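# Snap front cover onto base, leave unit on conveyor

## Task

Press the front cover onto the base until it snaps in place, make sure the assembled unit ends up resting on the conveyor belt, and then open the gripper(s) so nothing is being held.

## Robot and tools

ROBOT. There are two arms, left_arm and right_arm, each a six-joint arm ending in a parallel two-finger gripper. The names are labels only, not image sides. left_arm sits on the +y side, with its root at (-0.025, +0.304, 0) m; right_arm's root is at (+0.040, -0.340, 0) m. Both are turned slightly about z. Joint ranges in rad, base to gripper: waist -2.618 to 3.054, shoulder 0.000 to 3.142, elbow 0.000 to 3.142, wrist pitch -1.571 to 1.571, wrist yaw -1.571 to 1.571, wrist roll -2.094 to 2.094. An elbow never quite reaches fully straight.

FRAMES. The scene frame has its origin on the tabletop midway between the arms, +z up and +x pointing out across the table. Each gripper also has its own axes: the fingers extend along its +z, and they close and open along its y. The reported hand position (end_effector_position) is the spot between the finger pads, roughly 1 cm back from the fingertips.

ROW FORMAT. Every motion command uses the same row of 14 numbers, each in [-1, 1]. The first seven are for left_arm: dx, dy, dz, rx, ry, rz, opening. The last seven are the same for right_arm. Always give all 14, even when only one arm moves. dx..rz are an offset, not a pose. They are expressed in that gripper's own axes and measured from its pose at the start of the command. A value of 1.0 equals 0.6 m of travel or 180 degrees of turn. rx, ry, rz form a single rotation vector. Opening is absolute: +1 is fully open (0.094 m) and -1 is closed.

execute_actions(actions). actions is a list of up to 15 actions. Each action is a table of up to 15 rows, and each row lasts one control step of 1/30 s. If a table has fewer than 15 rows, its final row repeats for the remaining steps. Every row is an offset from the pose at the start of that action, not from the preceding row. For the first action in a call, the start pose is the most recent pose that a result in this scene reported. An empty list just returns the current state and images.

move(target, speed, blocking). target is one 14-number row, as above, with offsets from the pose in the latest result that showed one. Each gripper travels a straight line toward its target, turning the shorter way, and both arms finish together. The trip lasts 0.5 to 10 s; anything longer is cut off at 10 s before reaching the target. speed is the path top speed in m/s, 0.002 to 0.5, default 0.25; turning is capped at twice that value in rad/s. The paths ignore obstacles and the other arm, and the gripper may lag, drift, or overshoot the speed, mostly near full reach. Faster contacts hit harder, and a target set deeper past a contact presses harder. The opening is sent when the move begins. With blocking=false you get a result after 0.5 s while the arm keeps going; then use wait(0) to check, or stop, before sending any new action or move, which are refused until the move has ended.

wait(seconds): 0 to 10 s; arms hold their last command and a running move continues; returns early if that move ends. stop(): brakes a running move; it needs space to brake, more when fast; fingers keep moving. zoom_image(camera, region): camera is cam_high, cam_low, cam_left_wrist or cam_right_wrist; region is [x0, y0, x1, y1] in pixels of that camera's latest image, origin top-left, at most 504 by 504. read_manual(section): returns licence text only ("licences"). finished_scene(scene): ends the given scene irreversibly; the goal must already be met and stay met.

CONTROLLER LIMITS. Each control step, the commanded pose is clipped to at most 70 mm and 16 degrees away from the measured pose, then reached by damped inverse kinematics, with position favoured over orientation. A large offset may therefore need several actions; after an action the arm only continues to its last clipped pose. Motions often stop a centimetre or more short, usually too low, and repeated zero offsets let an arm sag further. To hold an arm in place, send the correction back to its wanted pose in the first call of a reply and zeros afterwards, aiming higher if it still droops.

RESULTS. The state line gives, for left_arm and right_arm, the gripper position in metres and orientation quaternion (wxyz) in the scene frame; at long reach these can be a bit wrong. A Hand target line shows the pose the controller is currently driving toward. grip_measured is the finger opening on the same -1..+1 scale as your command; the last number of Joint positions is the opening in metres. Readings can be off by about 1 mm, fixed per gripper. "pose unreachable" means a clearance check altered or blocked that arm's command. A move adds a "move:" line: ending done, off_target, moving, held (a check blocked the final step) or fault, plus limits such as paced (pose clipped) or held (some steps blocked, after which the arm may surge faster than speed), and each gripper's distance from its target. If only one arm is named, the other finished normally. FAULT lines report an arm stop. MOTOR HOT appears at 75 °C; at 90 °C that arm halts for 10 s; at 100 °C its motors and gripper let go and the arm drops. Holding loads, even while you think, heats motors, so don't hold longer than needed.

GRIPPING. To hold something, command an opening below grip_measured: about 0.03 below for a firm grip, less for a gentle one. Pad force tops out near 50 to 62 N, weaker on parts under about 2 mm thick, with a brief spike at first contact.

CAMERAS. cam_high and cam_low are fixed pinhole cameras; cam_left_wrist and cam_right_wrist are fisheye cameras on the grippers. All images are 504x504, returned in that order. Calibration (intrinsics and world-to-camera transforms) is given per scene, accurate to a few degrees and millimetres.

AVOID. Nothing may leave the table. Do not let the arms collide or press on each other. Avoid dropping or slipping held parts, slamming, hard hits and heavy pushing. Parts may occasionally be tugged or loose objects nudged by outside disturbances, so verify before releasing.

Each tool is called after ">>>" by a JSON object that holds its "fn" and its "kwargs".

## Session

>>> {"fn": "execute_actions", "kwargs": {"actions": []}}

Scene clock: 0.00 s.
left_arm: end_effector_position=(+0.4641, +0.4697, +0.2389) grip_measured=+1.000 end_effector_quat_wxyz=(+0.300, +0.520, +0.501, +0.623) | right_arm: end_effector_position=(+0.1851, -0.3902, +0.1473) grip_measured=+1.000 end_effector_quat_wxyz=(-0.040, +0.348, +0.936, -0.026)
Joint positions: left_arm=[0.414 1.696 0.91  0.743 0.011 1.927 0.094] | right_arm=[-0.127  1.198  1.078 -1.534  0.046  0.429  0.094]
Joint velocities: left_arm=[-0.002 -0.017  0.022  0.022  0.007  0.007  0.   ] | right_arm=[ 0.007 -0.017 -0.017 -0.007  0.007 -0.095  0.   ]
Motor temperatures (°C, as the motors report them): left_arm=[23 25 25 24 25 22] | right_arm=[25 25 24 28 24 24]
Hand target (left_arm): +0.464, +0.470, +0.244; +0.304, +0.516, +0.501, +0.624
Hand target (right_arm): +0.187, -0.391, +0.150; -0.032, +0.349, +0.936, -0.027
camera_calibration (this result's frames):
cam_left_wrist: T_world_to_cam=[[-0.130678, 0.393916, -0.909809, 0.0980689], [-0.666175, 0.644752, 0.37484, -0.0476119], [0.734257, 0.655076, 0.178162, -0.575441], [0, 0, 0, 1]] pos_world=[0.403619, 0.369024, 0.209592]
cam_right_wrist: T_world_to_cam=[[-0.554655, -0.831927, 0.0159662, -0.216262], [-0.682925, 0.466108, 0.562456, 0.258205], [-0.475365, 0.301066, -0.826673, 0.42625], [0, 0, 0, 1]] pos_world=[0.259008, -0.428595, 0.210593]

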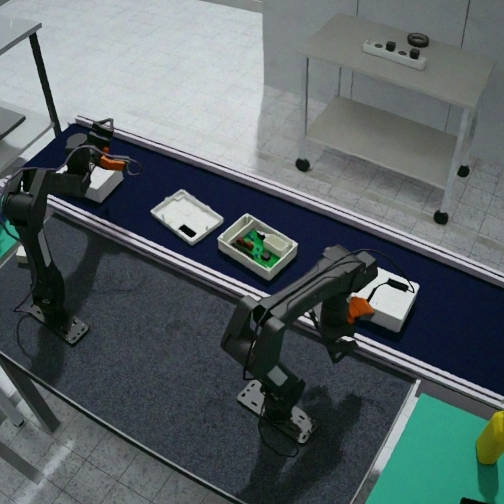

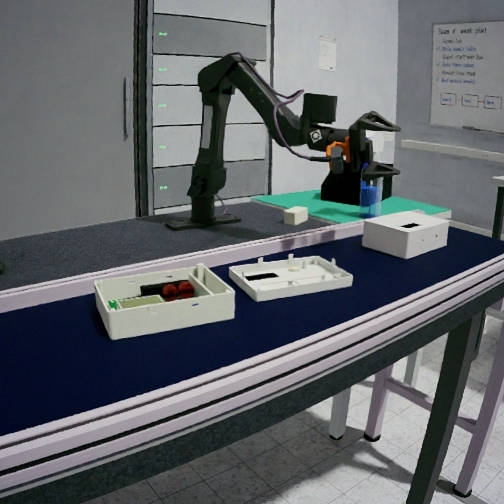

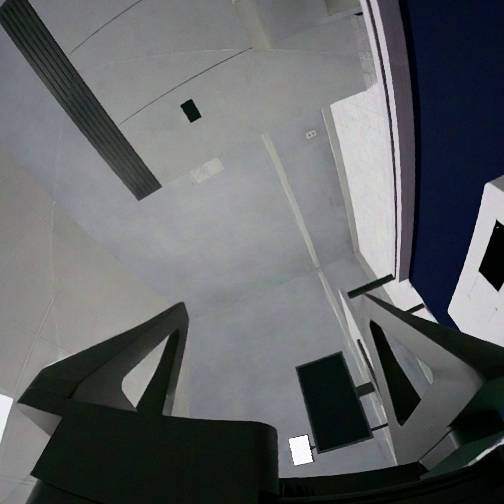

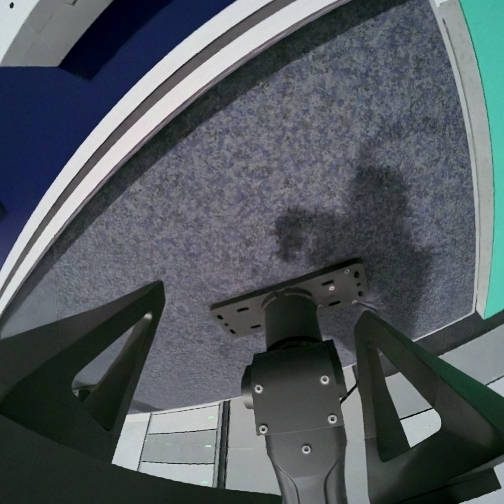

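>>> {"fn": "zoom_image", "kwargs": {"camera": "cam_high", "region": [140, 170, 310, 290]}}

>>> {"fn": "zoom_image", "kwargs": {"camera": "cam_low", "region": [80, 230, 370, 350]}}

Region (140, 170, 310, 290) of cam_high's 504x504 image, scaled by 2.965, with more detail than that image has; it fills the top 356 rows of this view, and the rest is white.

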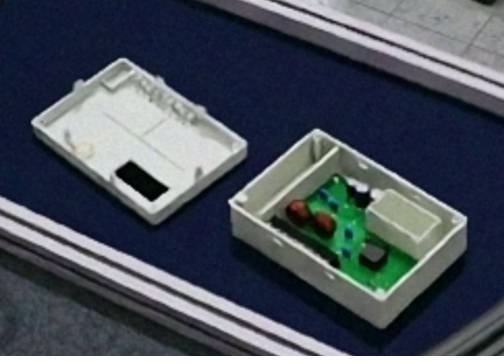

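Region (80, 230, 370, 350) of cam_low's 504x504 image, scaled by 1.738, with more detail than that image has; it fills the top 209 rows of this view, and the rest is white.

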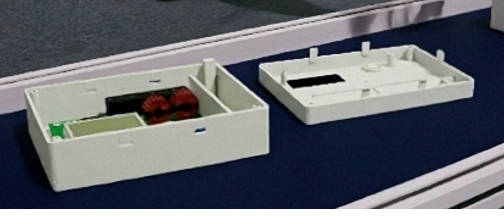

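>>> {"fn": "move", "kwargs": {"target": [-0.4445,-0.111,-0.236,0.454,-0.420,-0.129,-0.3,0.075,0.593,-0.13,-0.504,0.118,-0.156,0.2], "speed": 0.3}}

Scene clock: 7.20 s.
left_arm: end_effector_position=(+0.3969, +0.2146, +0.0806) grip_measured=-0.297 end_effector_quat_wxyz=(+0.232, +0.721, +0.584, -0.293) | right_arm: end_effector_position=(+0.3996, -0.0951, +0.2111) grip_measured=+0.202 end_effector_quat_wxyz=(+0.075, +0.061, +0.699, +0.709)
Joint positions: left_arm=[ 0.153  2.416  2.108 -1.53   0.727  1.949  0.033] | right_arm=[ 0.368  1.789  0.805  1.025 -1.169  1.589  0.056]
Joint velocities: left_arm=[-0.007  0.002  0.012  0.066  0.037 -0.037 -0.001] | right_arm=[-0.002 -0.012 -0.012  0.037 -0.037  0.022 -0.001]
Motor temperatures (°C, as the motors report them): left_arm=[23 26 26 25 25 22] | right_arm=[25 25 25 28 24 24]
Hand target (left_arm): +0.397, +0.208, +0.087; +0.241, +0.719, +0.578, -0.302
Hand target (right_arm): +0.397, -0.091, +0.205; +0.072, +0.064, +0.699, +0.709
Off the commanded pose (left_arm): 0.012 m, 2 deg.
Off the commanded pose (right_arm): 0.015 m, 2 deg.
move: off_target (left_arm, right_arm)
camera_calibration (this result's frames):
cam_left_wrist: T_world_to_cam=[[-0.96946, 0.235303, -0.0691337, 0.344889], [0.245173, 0.922844, -0.297067, -0.235778], [-0.00610108, -0.304944, -0.952351, 0.260153], [0, 0, 0, 1]] pos_world=[0.39375, 0.215765, 0.201559]
cam_right_wrist: T_world_to_cam=[[0.155029, 0.0396601, -0.987113, 0.158301], [-0.929713, -0.332024, -0.159354, 0.406373], [-0.334065, 0.942437, -0.0146008, 0.325232], [0, 0, 0, 1]] pos_world=[0.461917, -0.177863, 0.225767]

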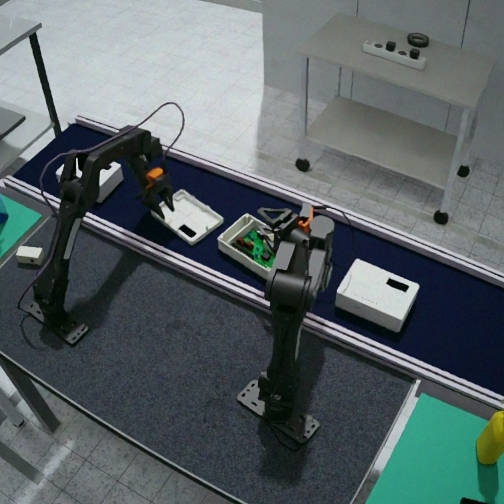

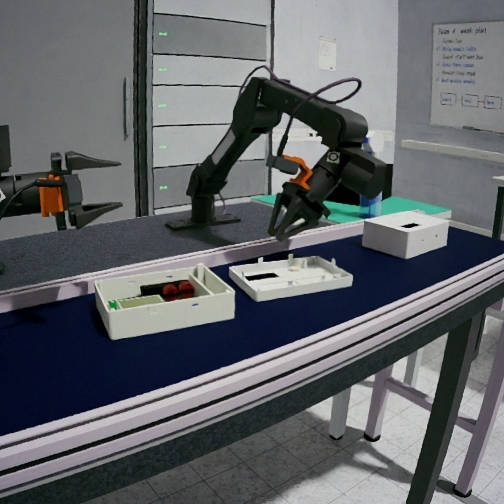

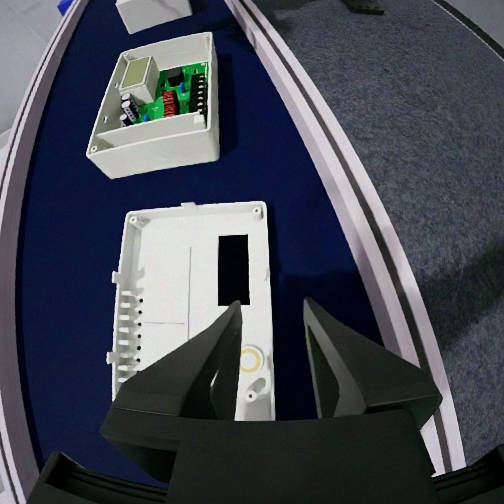

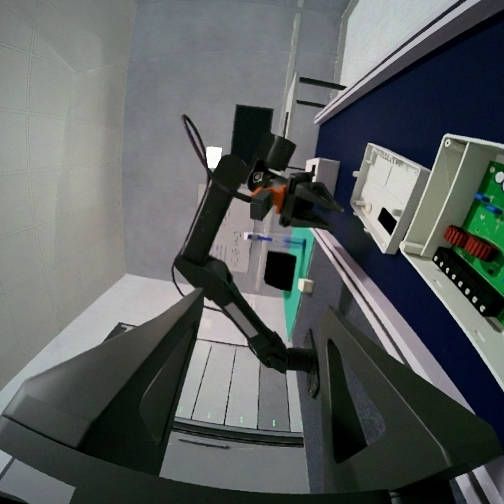

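>>> {"fn": "move", "kwargs": {"target": [0.059,0,0.073,0,0,0,-0.3,0,0,0,0,0,0,0.2], "speed": 0.08}}

Scene clock: 8.73 s.
left_arm: end_effector_position=(+0.3955, +0.2151, +0.0272) grip_measured=-0.297 end_effector_quat_wxyz=(+0.231, +0.722, +0.584, -0.290) | right_arm: end_effector_position=(+0.3996, -0.0951, +0.2117) grip_measured=+0.202 end_effector_quat_wxyz=(+0.076, +0.060, +0.698, +0.709)
Joint positions: left_arm=[ 0.153  2.445  1.949 -1.335  0.722  1.947  0.033] | right_arm=[ 0.368  1.789  0.805  1.03  -1.169  1.592  0.056]
Joint velocities: left_arm=[-0.017 -0.007 -0.002 -0.007  0.066 -0.007  0.   ] | right_arm=[ 0.007 -0.002 -0.002 -0.007  0.095 -0.022  0.001]
Motor temperatures (°C, as the motors report them): left_arm=[23 27 26 25 25 22] | right_arm=[25 25 25 28 24 24]
Hand target (left_arm): +0.395, +0.211, +0.024; +0.232, +0.721, +0.584, -0.293
Hand target (right_arm): +0.400, -0.095, +0.211; +0.075, +0.060, +0.699, +0.709
Off the commanded pose (left_arm): 0.006 m, 0 deg.
Off the commanded pose (right_arm): 0.001 m, 0 deg.
move: done
camera_calibration (this result's frames):
cam_left_wrist: T_world_to_cam=[[-0.96922, 0.235088, -0.0731149, 0.339799], [0.246195, 0.924673, -0.29046, -0.252795], [-0.000676336, -0.299521, -0.95409, 0.206244], [0, 0, 0, 1]] pos_world=[0.391716, 0.215645, 0.148193]
cam_right_wrist: T_world_to_cam=[[0.156859, 0.0412587, -0.986759, 0.15824], [-0.929398, -0.331812, -0.161615, 0.406846], [-0.334087, 0.942443, -0.013702, 0.32506], [0, 0, 0, 1]] pos_world=[0.461899, -0.177883, 0.226351]

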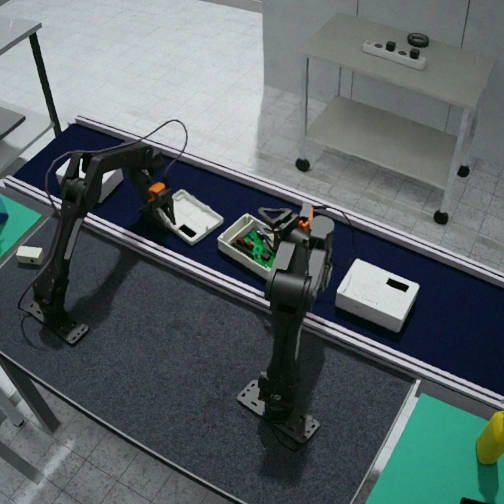

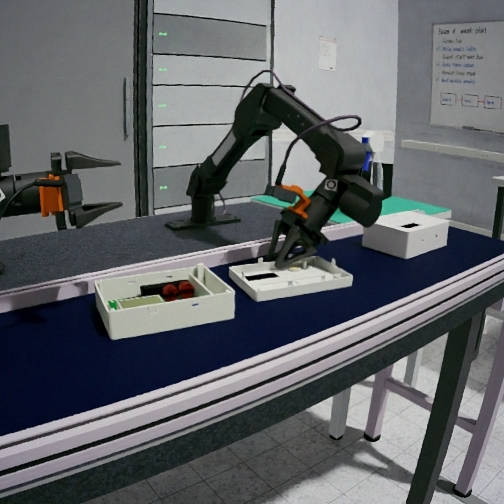

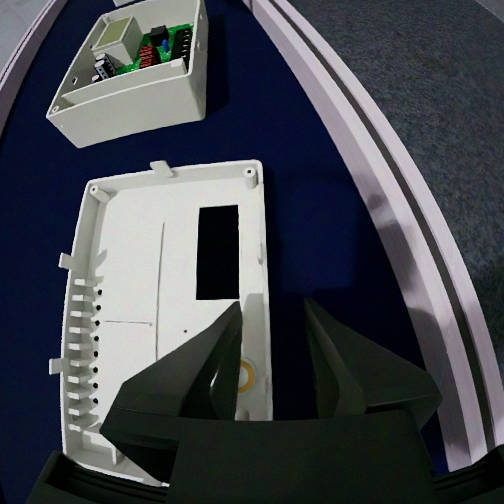

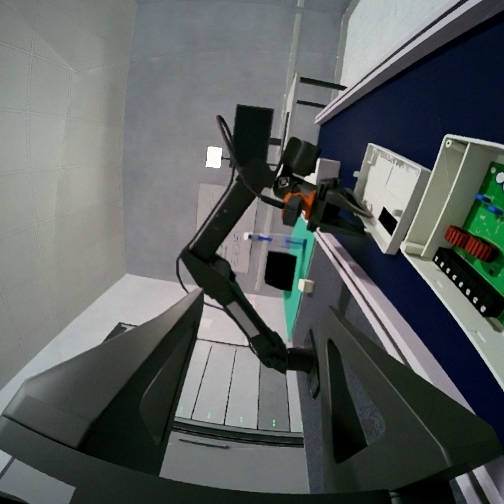

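>>> {"fn": "execute_actions", "kwargs": {"actions": [[[0,0,0,0,0,0,-1,0,0,0,0,0,0,0.2]]]}}

Scene clock: 9.33 s.
left_arm: end_effector_position=(+0.3955, +0.2157, +0.0266) grip_measured=-0.964 end_effector_quat_wxyz=(+0.230, +0.723, +0.585, -0.288) | right_arm: end_effector_position=(+0.3996, -0.0951, +0.2117) grip_measured=+0.202 end_effector_quat_wxyz=(+0.076, +0.060, +0.698, +0.709)
Joint positions: left_arm=[ 0.153  2.445  1.949 -1.334  0.718  1.945  0.002] | right_arm=[ 0.368  1.789  0.805  1.03  -1.169  1.592  0.056]
Joint velocities: left_arm=[-0.007 -0.002  0.012 -0.022  0.007  0.051 -0.   ] | right_arm=[-0.007 -0.007 -0.017  0.007 -0.022 -0.007  0.   ]
Motor temperatures (°C, as the motors report them): left_arm=[23 27 26 25 25 22] | right_arm=[25 25 25 28 24 24]
Hand target (left_arm): +0.395, +0.215, +0.027; +0.231, +0.722, +0.584, -0.290
Hand target (right_arm): +0.400, -0.095, +0.212; +0.076, +0.060, +0.698, +0.709
Off the commanded pose (left_arm): 0.001 m, 0 deg.
Off the commanded pose (right_arm): 0.000 m, 0 deg.
camera_calibration (this result's frames):
cam_left_wrist: T_world_to_cam=[[-0.969135, 0.235756, -0.0720911, 0.339451], [0.246531, 0.925933, -0.286129, -0.254067], [-0.000705127, -0.29507, -0.955475, 0.204964], [0, 0, 0, 1]] pos_world=[0.391754, 0.2157, 0.147614]
cam_right_wrist: T_world_to_cam=[[0.156859, 0.0412587, -0.986759, 0.15824], [-0.929398, -0.331812, -0.161615, 0.406846], [-0.334087, 0.942443, -0.013702, 0.32506], [0, 0, 0, 1]] pos_world=[0.461899, -0.177883, 0.226351]

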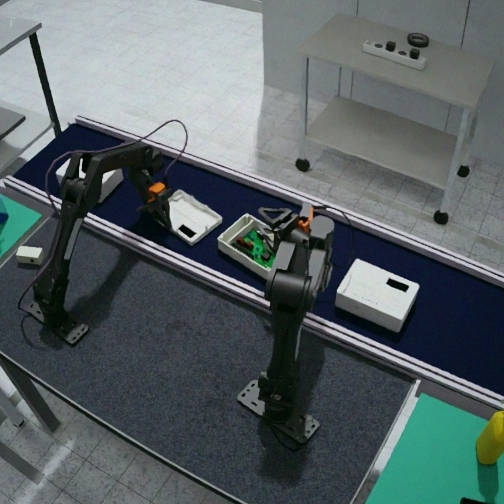

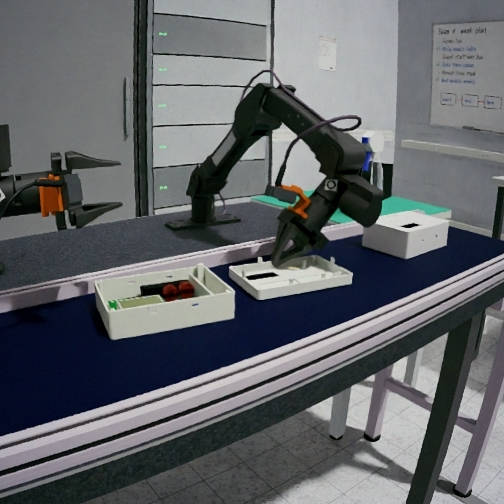

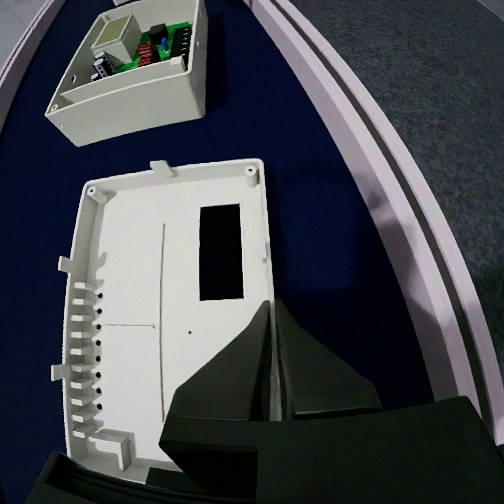

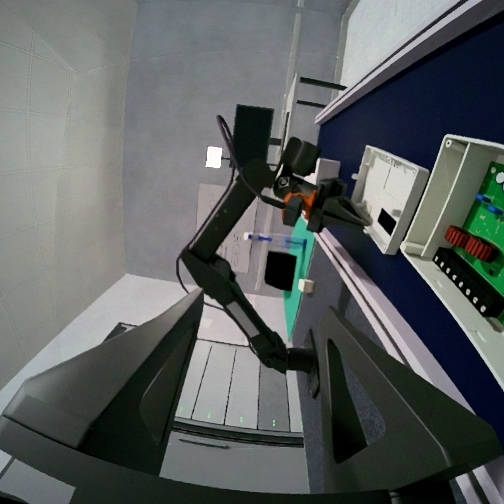

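>>> {"fn": "move", "kwargs": {"target": [-0.086,-0.03,-0.056,0,0,0,-1,0,0,0,0,0,0,0.2], "speed": 0.12}}

>>> {"fn": "move", "kwargs": {"target": [-0.31,-0.031,-0.004,0,0,0,-1,0,0,0,0,0,0,0.2], "speed": 0.15}}

Scene clock: 10.63 s.
left_arm: end_effector_position=(+0.3815, +0.2110, +0.0789) grip_measured=-0.964 end_effector_quat_wxyz=(+0.227, +0.727, +0.586, -0.277) | right_arm: end_effector_position=(+0.3996, -0.0951, +0.2117) grip_measured=+0.202 end_effector_quat_wxyz=(+0.076, +0.060, +0.698, +0.709)
Joint positions: left_arm=[ 0.138  2.31   1.934 -1.421  0.703  1.921  0.002] | right_arm=[ 0.368  1.789  0.805  1.03  -1.169  1.592  0.056]
Joint velocities: left_arm=[ 0.007  0.002 -0.002 -0.022  0.051 -0.007 -0.001] | right_arm=[-0.007  0.002 -0.007 -0.081 -0.022  0.037  0.   ]
Motor temperatures (°C, as the motors report them): left_arm=[23 27 26 25 25 22] | right_arm=[25 25 25 28 24 24]
Hand target (left_arm): +0.376, +0.205, +0.087; +0.230, +0.723, +0.585, -0.288
Hand target (right_arm): +0.400, -0.095, +0.212; +0.076, +0.060, +0.698, +0.709
Off the commanded pose (left_arm): 0.011 m, 1 deg.
Off the commanded pose (right_arm): 0.000 m, 0 deg.
move: off_target (left_arm)
camera_calibration (this result's frames):
cam_left_wrist: T_world_to_cam=[[-0.967954, 0.237108, -0.0827291, 0.330845], [0.250704, 0.931463, -0.263673, -0.235778], [0.0145402, -0.275964, -0.961058, 0.244098], [0, 0, 0, 1]] pos_world=[0.375804, 0.208535, 0.199794]
cam_right_wrist: T_world_to_cam=[[0.156859, 0.0412587, -0.986759, 0.15824], [-0.929398, -0.331812, -0.161615, 0.406846], [-0.334087, 0.942443, -0.013702, 0.32506], [0, 0, 0, 1]] pos_world=[0.461899, -0.177883, 0.226351]

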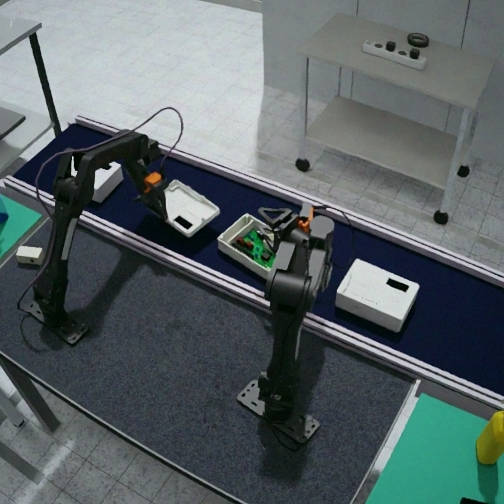

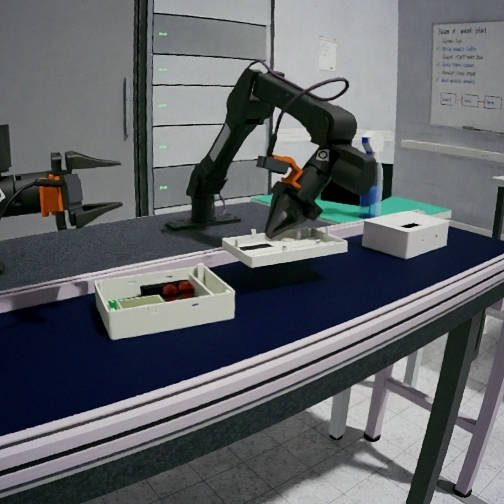

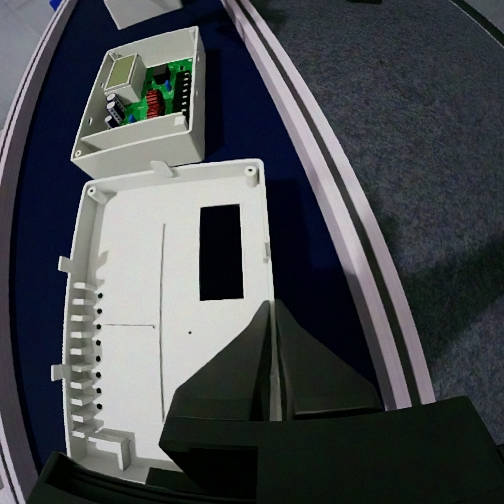

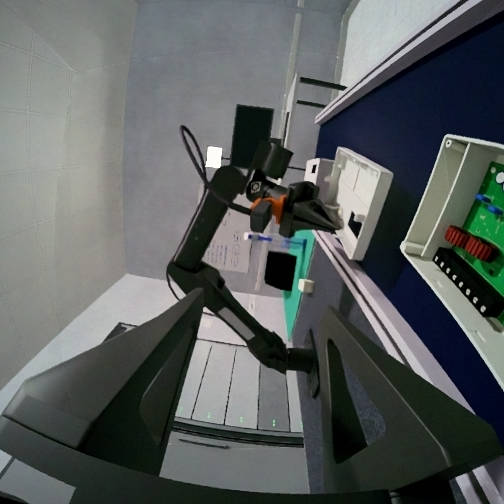

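Scene clock: 12.47 s.
left_arm: end_effector_position=(+0.3361, +0.0836, +0.1880) grip_measured=-0.964 end_effector_quat_wxyz=(+0.209, +0.730, +0.591, -0.271) | right_arm: end_effector_position=(+0.3996, -0.0951, +0.2117) grip_measured=+0.202 end_effector_quat_wxyz=(+0.076, +0.060, +0.698, +0.709)
Joint positions: left_arm=[-0.19   2.099  2.05  -1.487  0.699  1.493  0.002] | right_arm=[ 0.368  1.789  0.805  1.03  -1.169  1.592  0.056]
Joint velocities: left_arm=[-0.007  0.002  0.002 -0.037 -0.066 -0.037 -0.   ] | right_arm=[-0.012 -0.012 -0.002 -0.007 -0.066 -0.007 -0.001]
Motor temperatures (°C, as the motors report them): left_arm=[23 28 26 25 26 22] | right_arm=[25 26 25 29 24 24]
Hand target (left_arm): +0.333, +0.079, +0.204; +0.226, +0.727, +0.585, -0.279
Hand target (right_arm): +0.400, -0.095, +0.212; +0.076, +0.060, +0.698, +0.709
Off the commanded pose (left_arm): 0.017 m, 2 deg.
Off the commanded pose (right_arm): 0.000 m, 0 deg.
move: off_target (left_arm)
camera_calibration (this result's frames):
cam_left_wrist: T_world_to_cam=[[-0.967977, 0.243626, -0.0605624, 0.321426], [0.251041, 0.939459, -0.233227, -0.0834988], [0.0000757137, -0.240962, -0.970535, 0.318128], [0, 0, 0, 1]] pos_world=[0.33207, 0.0767927, 0.308746]
cam_right_wrist: T_world_to_cam=[[0.156859, 0.0412587, -0.986759, 0.15824], [-0.929398, -0.331812, -0.161615, 0.406846], [-0.334087, 0.942443, -0.013702, 0.32506], [0, 0, 0, 1]] pos_world=[0.461899, -0.177883, 0.226351]

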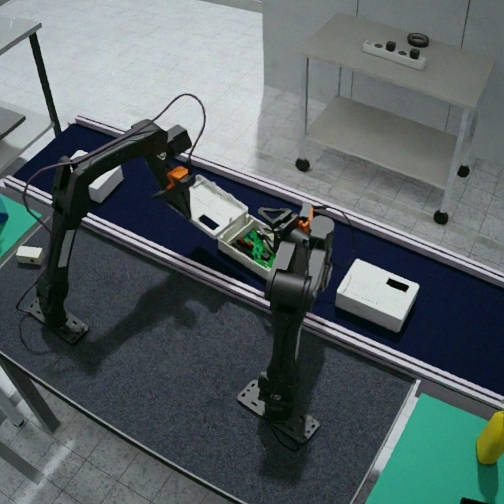

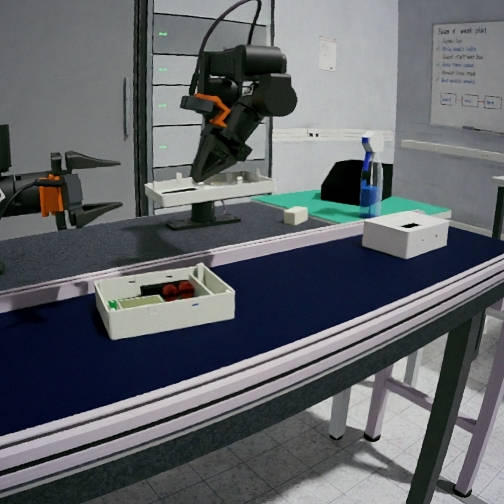

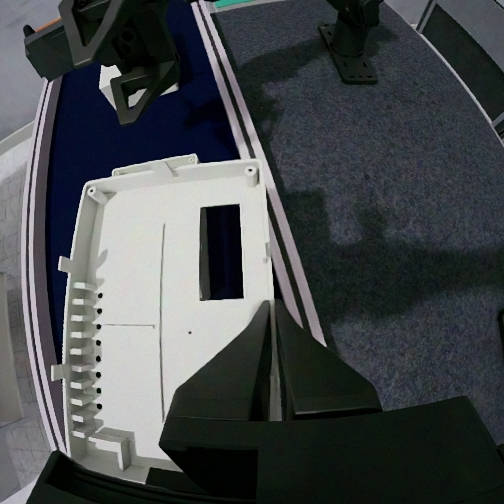

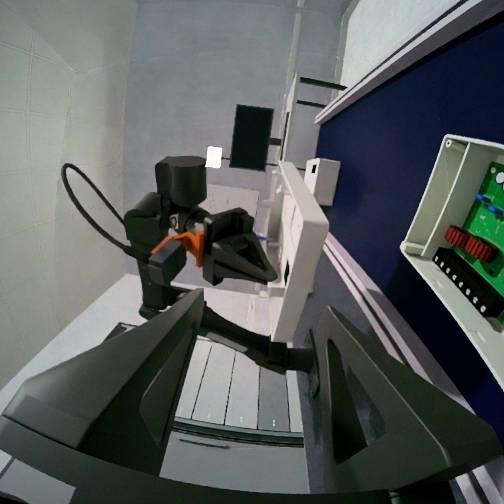

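>>> {"fn": "move", "kwargs": {"target": [0,0,0,0,0,0,-1,0.0145,-0.064,0.057,0,0,0,0.2], "speed": 0.12}}

Scene clock: 13.80 s.
left_arm: end_effector_position=(+0.3366, +0.0858, +0.1861) grip_measured=-0.964 end_effector_quat_wxyz=(+0.204, +0.732, +0.593, -0.265) | right_arm: end_effector_position=(+0.3995, -0.0611, +0.1780) grip_measured=+0.202 end_effector_quat_wxyz=(+0.071, +0.061, +0.698, +0.710)
Joint positions: left_arm=[-0.19   2.099  2.05  -1.487  0.683  1.492  0.002] | right_arm=[ 0.464  1.923  0.805  1.156 -1.078  1.591  0.056]
Joint velocities: left_arm=[-0.007  0.007 -0.022 -0.007 -0.037 -0.081 -0.001] | right_arm=[ 0.017 -0.002  0.017  0.037  0.037  0.022 -0.   ]
Motor temperatures (°C, as the motors report them): left_arm=[23 28 26 24 26 22] | right_arm=[25 26 25 29 24 24]
Hand target (left_arm): +0.336, +0.084, +0.188; +0.209, +0.730, +0.591, -0.271
Hand target (right_arm): +0.398, -0.059, +0.174; +0.075, +0.060, +0.698, +0.709
Off the commanded pose (left_arm): 0.003 m, 1 deg.
Off the commanded pose (right_arm): 0.005 m, 1 deg.
move: done
camera_calibration (this result's frames):
cam_left_wrist: T_world_to_cam=[[-0.968234, 0.24291, -0.0593029, 0.321197], [0.250024, 0.943547, -0.217271, -0.0891046], [0.00317782, -0.225196, -0.974308, 0.31515], [0, 0, 0, 1]] pos_world=[0.332271, 0.0770232, 0.306741]
cam_right_wrist: T_world_to_cam=[[0.148424, 0.0435569, -0.987964, 0.127268], [-0.929034, -0.336241, -0.154395, 0.410871], [-0.338919, 0.940768, -0.00944036, 0.29353], [0, 0, 0, 1]] pos_world=[0.462307, -0.143535, 0.191944]

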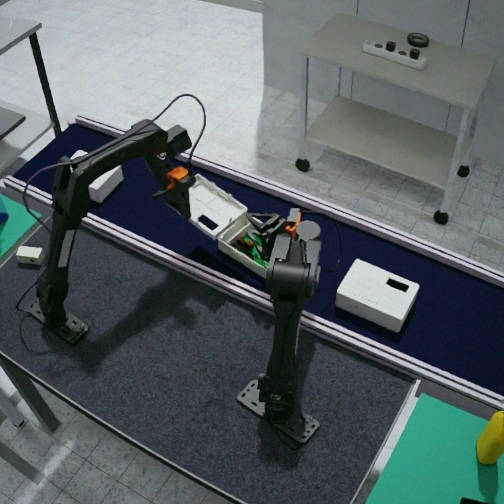

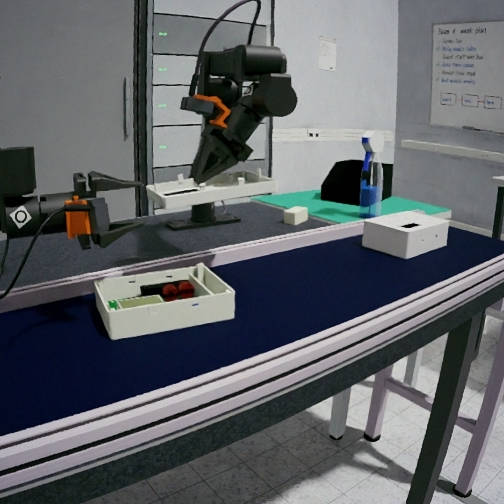

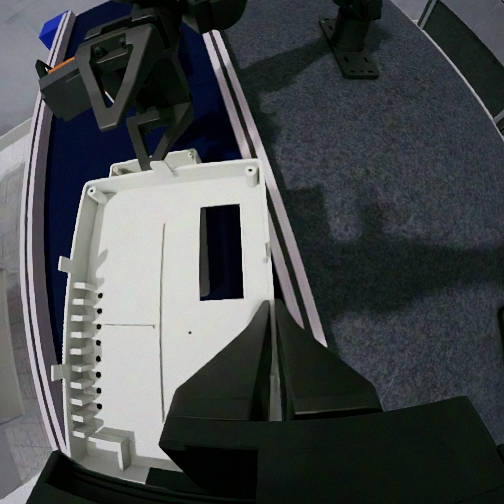

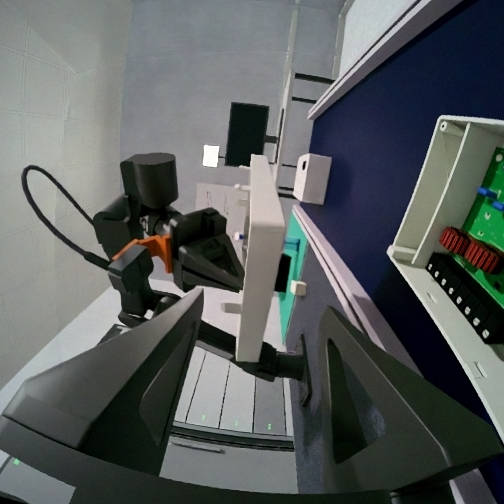

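>>> {"fn": "move", "kwargs": {"target": [0,0,0,0,0,0,-1,0,0,0.095,0,0,0,0.2], "speed": 0.1}}

Scene clock: 14.93 s.
left_arm: end_effector_position=(+0.3373, +0.0879, +0.1843) grip_measured=-0.964 end_effector_quat_wxyz=(+0.200, +0.734, +0.595, -0.259) | right_arm: end_effector_position=(+0.4036, -0.0100, +0.1758) grip_measured=+0.202 end_effector_quat_wxyz=(+0.064, +0.064, +0.699, +0.709)
Joint positions: left_arm=[-0.19   2.099  2.05  -1.487  0.666  1.492  0.002] | right_arm=[ 0.593  1.99   0.908  1.106 -0.955  1.591  0.056]
Joint velocities: left_arm=[ 0.007  0.007  0.007  0.022  0.022 -0.037 -0.001] | right_arm=[-0.002  0.012 -0.017 -0.022  0.066 -0.007  0.   ]
Motor temperatures (°C, as the motors report them): left_arm=[23 28 26 24 26 22] | right_arm=[25 26 25 29 24 24]
Hand target (left_arm): +0.337, +0.086, +0.186; +0.204, +0.732, +0.594, -0.265
Hand target (right_arm): +0.409, -0.005, +0.179; +0.071, +0.062, +0.698, +0.710
Off the commanded pose (left_arm): 0.003 m, 1 deg.
Off the commanded pose (right_arm): 0.009 m, 1 deg.
move: done
camera_calibration (this result's frames):
cam_left_wrist: T_world_to_cam=[[-0.968109, 0.243296, -0.0597676, 0.321227], [0.250416, 0.946912, -0.201616, -0.0949816], [0.00754237, -0.210153, -0.977639, 0.31171], [0, 0, 0, 1]] pos_world=[0.332416, 0.0772928, 0.304789]
cam_right_wrist: T_world_to_cam=[[0.134527, 0.0431239, -0.989971, 0.128191], [-0.928982, -0.342157, -0.141144, 0.429098], [-0.344813, 0.938653, -0.0059681, 0.248666], [0, 0, 0, 1]] pos_world=[0.467123, -0.0921202, 0.188954]

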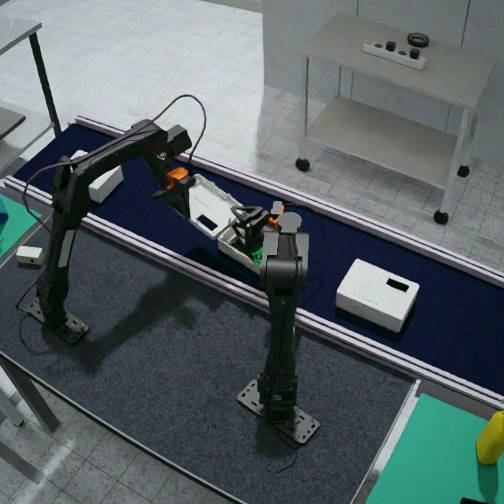

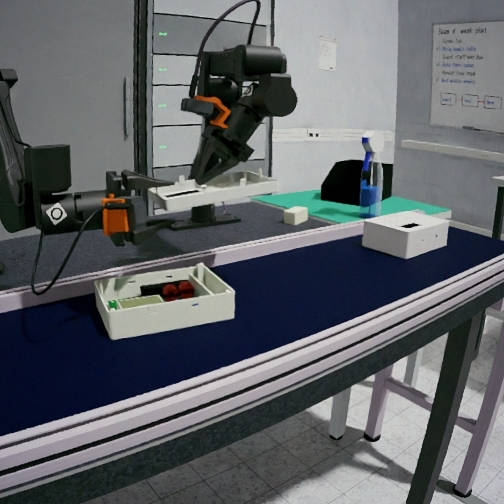

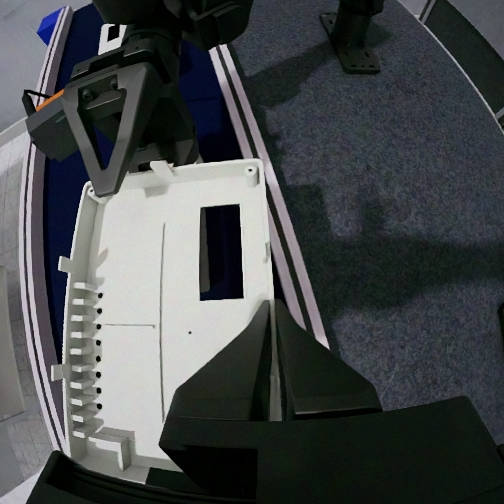

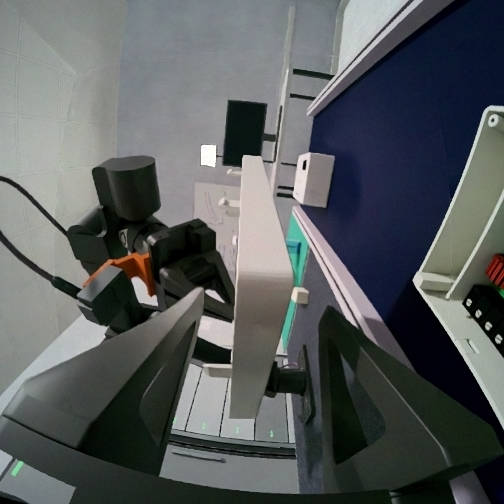

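>>> {"fn": "move", "kwargs": {"target": [0,0,0,0,0,0,-1,-0.012,0.003,0.025,0,0,0,-0.35], "speed": 0.08}}

Scene clock: 15.83 s.
left_arm: end_effector_position=(+0.3380, +0.0900, +0.1826) grip_measured=-0.964 end_effector_quat_wxyz=(+0.196, +0.736, +0.597, -0.253) | right_arm: end_effector_position=(+0.4093, -0.0032, +0.1746) grip_measured=-0.348 end_effector_quat_wxyz=(+0.062, +0.066, +0.701, +0.708)
Joint positions: left_arm=[-0.19   2.099  2.05  -1.487  0.651  1.492  0.002] | right_arm=[ 0.603  2.013  0.946  1.084 -0.946  1.591  0.031]
Joint velocities: left_arm=[ 0.007 -0.007 -0.012 -0.037 -0.037 -0.051 -0.   ] | right_arm=[-0.022 -0.007  0.027 -0.022 -0.007  0.037 -0.001]
Motor temperatures (°C, as the motors report them): left_arm=[23 28 26 24 26 22] | right_arm=[25 26 25 29 24 24]
Hand target (left_arm): +0.337, +0.088, +0.184; +0.200, +0.734, +0.595, -0.259
Hand target (right_arm): +0.413, +0.003, +0.178; +0.064, +0.064, +0.699, +0.709
Off the commanded pose (left_arm): 0.003 m, 1 deg.
Off the commanded pose (right_arm): 0.008 m, 0 deg.
move: done
camera_calibration (this result's frames):
cam_left_wrist: T_world_to_cam=[[-0.967985, 0.24368, -0.060215, 0.321252], [0.250732, 0.949964, -0.186284, -0.100665], [0.0118085, -0.195418, -0.980649, 0.308262], [0, 0, 0, 1]] pos_world=[0.332567, 0.0775851, 0.302889]
cam_right_wrist: T_world_to_cam=[[0.127918, 0.0403398, -0.990964, 0.128815], [-0.929633, -0.343269, -0.133975, 0.435595], [-0.345571, 0.938371, -0.00640922, 0.24461], [0, 0, 0, 1]] pos_world=[0.472995, -0.0852048, 0.187578]

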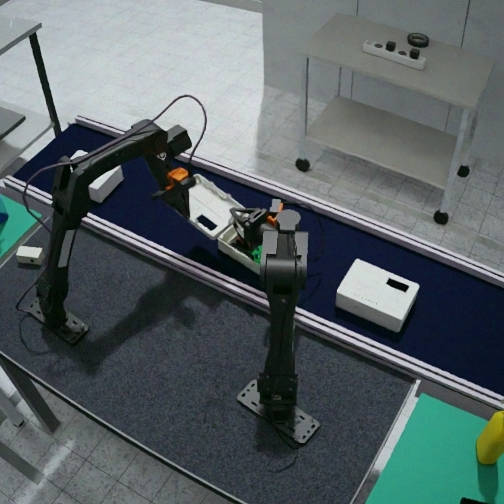

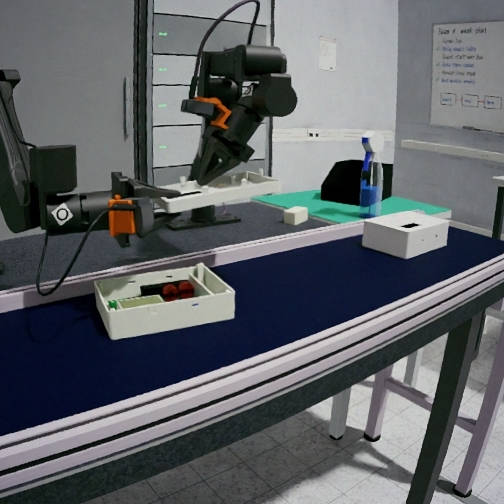

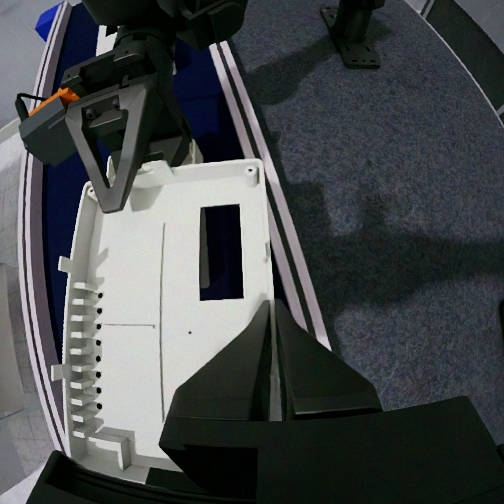

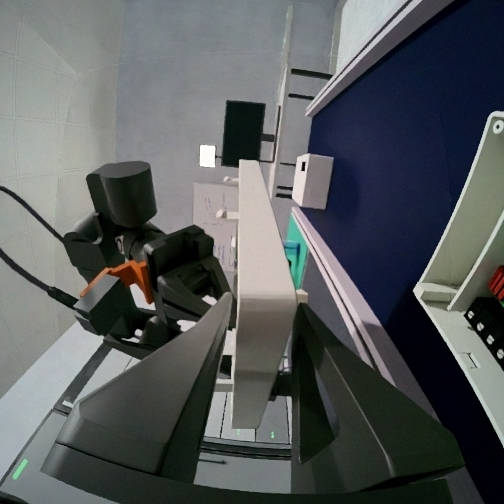

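Good position. Close right, then release left.

>>> {"fn": "execute_actions", "kwargs": {"actions": [[[0,0,0,0,0,0,-1,0,0,0,0,0,0,-0.8]],[[0,0,0,0,0,0,-0.4,0,0,0,0,0,0,-0.8]]]}}

Scene clock: 16.93 s.
left_arm: end_effector_position=(+0.3371, +0.0907, +0.1820) grip_measured=-0.403 end_effector_quat_wxyz=(+0.193, +0.736, +0.598, -0.252) | right_arm: end_effector_position=(+0.4085, -0.0030, +0.1719) grip_measured=-0.662 end_effector_quat_wxyz=(+0.060, +0.064, +0.704, +0.705)
Joint positions: left_arm=[-0.191  2.099  2.05  -1.492  0.646  1.492  0.028] | right_arm=[ 0.603  2.013  0.946  1.071 -0.951  1.578  0.016]
Joint velocities: left_arm=[-0.002  0.007  0.012 -0.007  0.007  0.081 -0.   ] | right_arm=[-0.017 -0.007 -0.012 -0.007 -0.037 -0.022  0.   ]
Motor temperatures (°C, as the motors report them): left_arm=[23 28 26 24 26 22] | right_arm=[25 26 25 29 24 24]
Hand target (left_arm): +0.337, +0.090, +0.183; +0.194, +0.736, +0.597, -0.254
Hand target (right_arm): +0.409, -0.003, +0.173; +0.063, +0.061, +0.702, +0.707
Off the commanded pose (left_arm): 0.001 m, 0 deg.
Off the commanded pose (right_arm): 0.002 m, 0 deg.
camera_calibration (this result's frames):
cam_left_wrist: T_world_to_cam=[[-0.967924, 0.244916, -0.0560275, 0.319301], [0.251083, 0.950901, -0.180954, -0.102409], [0.0089583, -0.189217, -0.981894, 0.308443], [0, 0, 0, 1]] pos_world=[0.332009, 0.0775417, 0.302217]
cam_right_wrist: T_world_to_cam=[[0.128493, 0.0327306, -0.99117, 0.126097], [-0.927842, -0.348907, -0.131805, 0.433428], [-0.35014, 0.936586, -0.0144633, 0.247386], [0, 0, 0, 1]] pos_world=[0.47257, -0.0845989, 0.185689]

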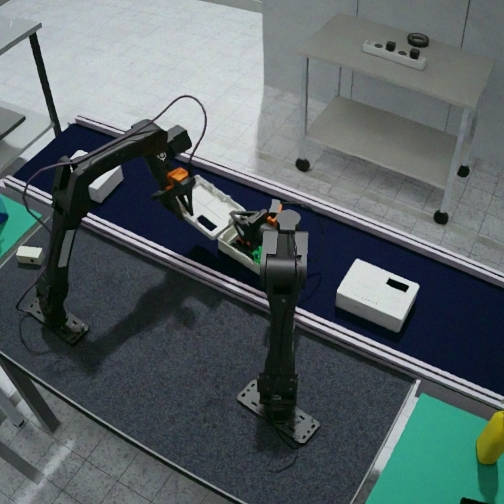

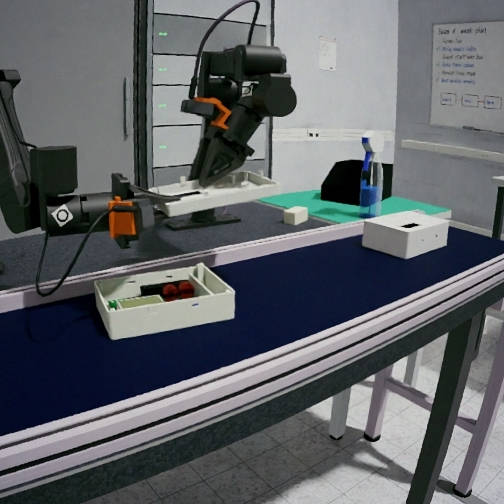

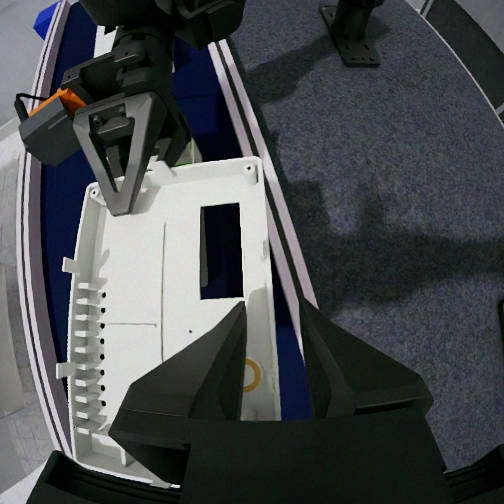

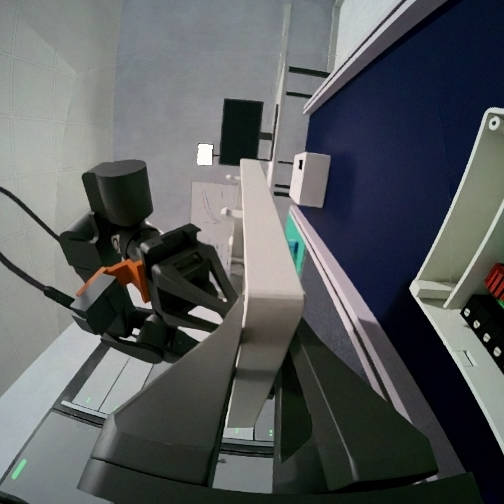

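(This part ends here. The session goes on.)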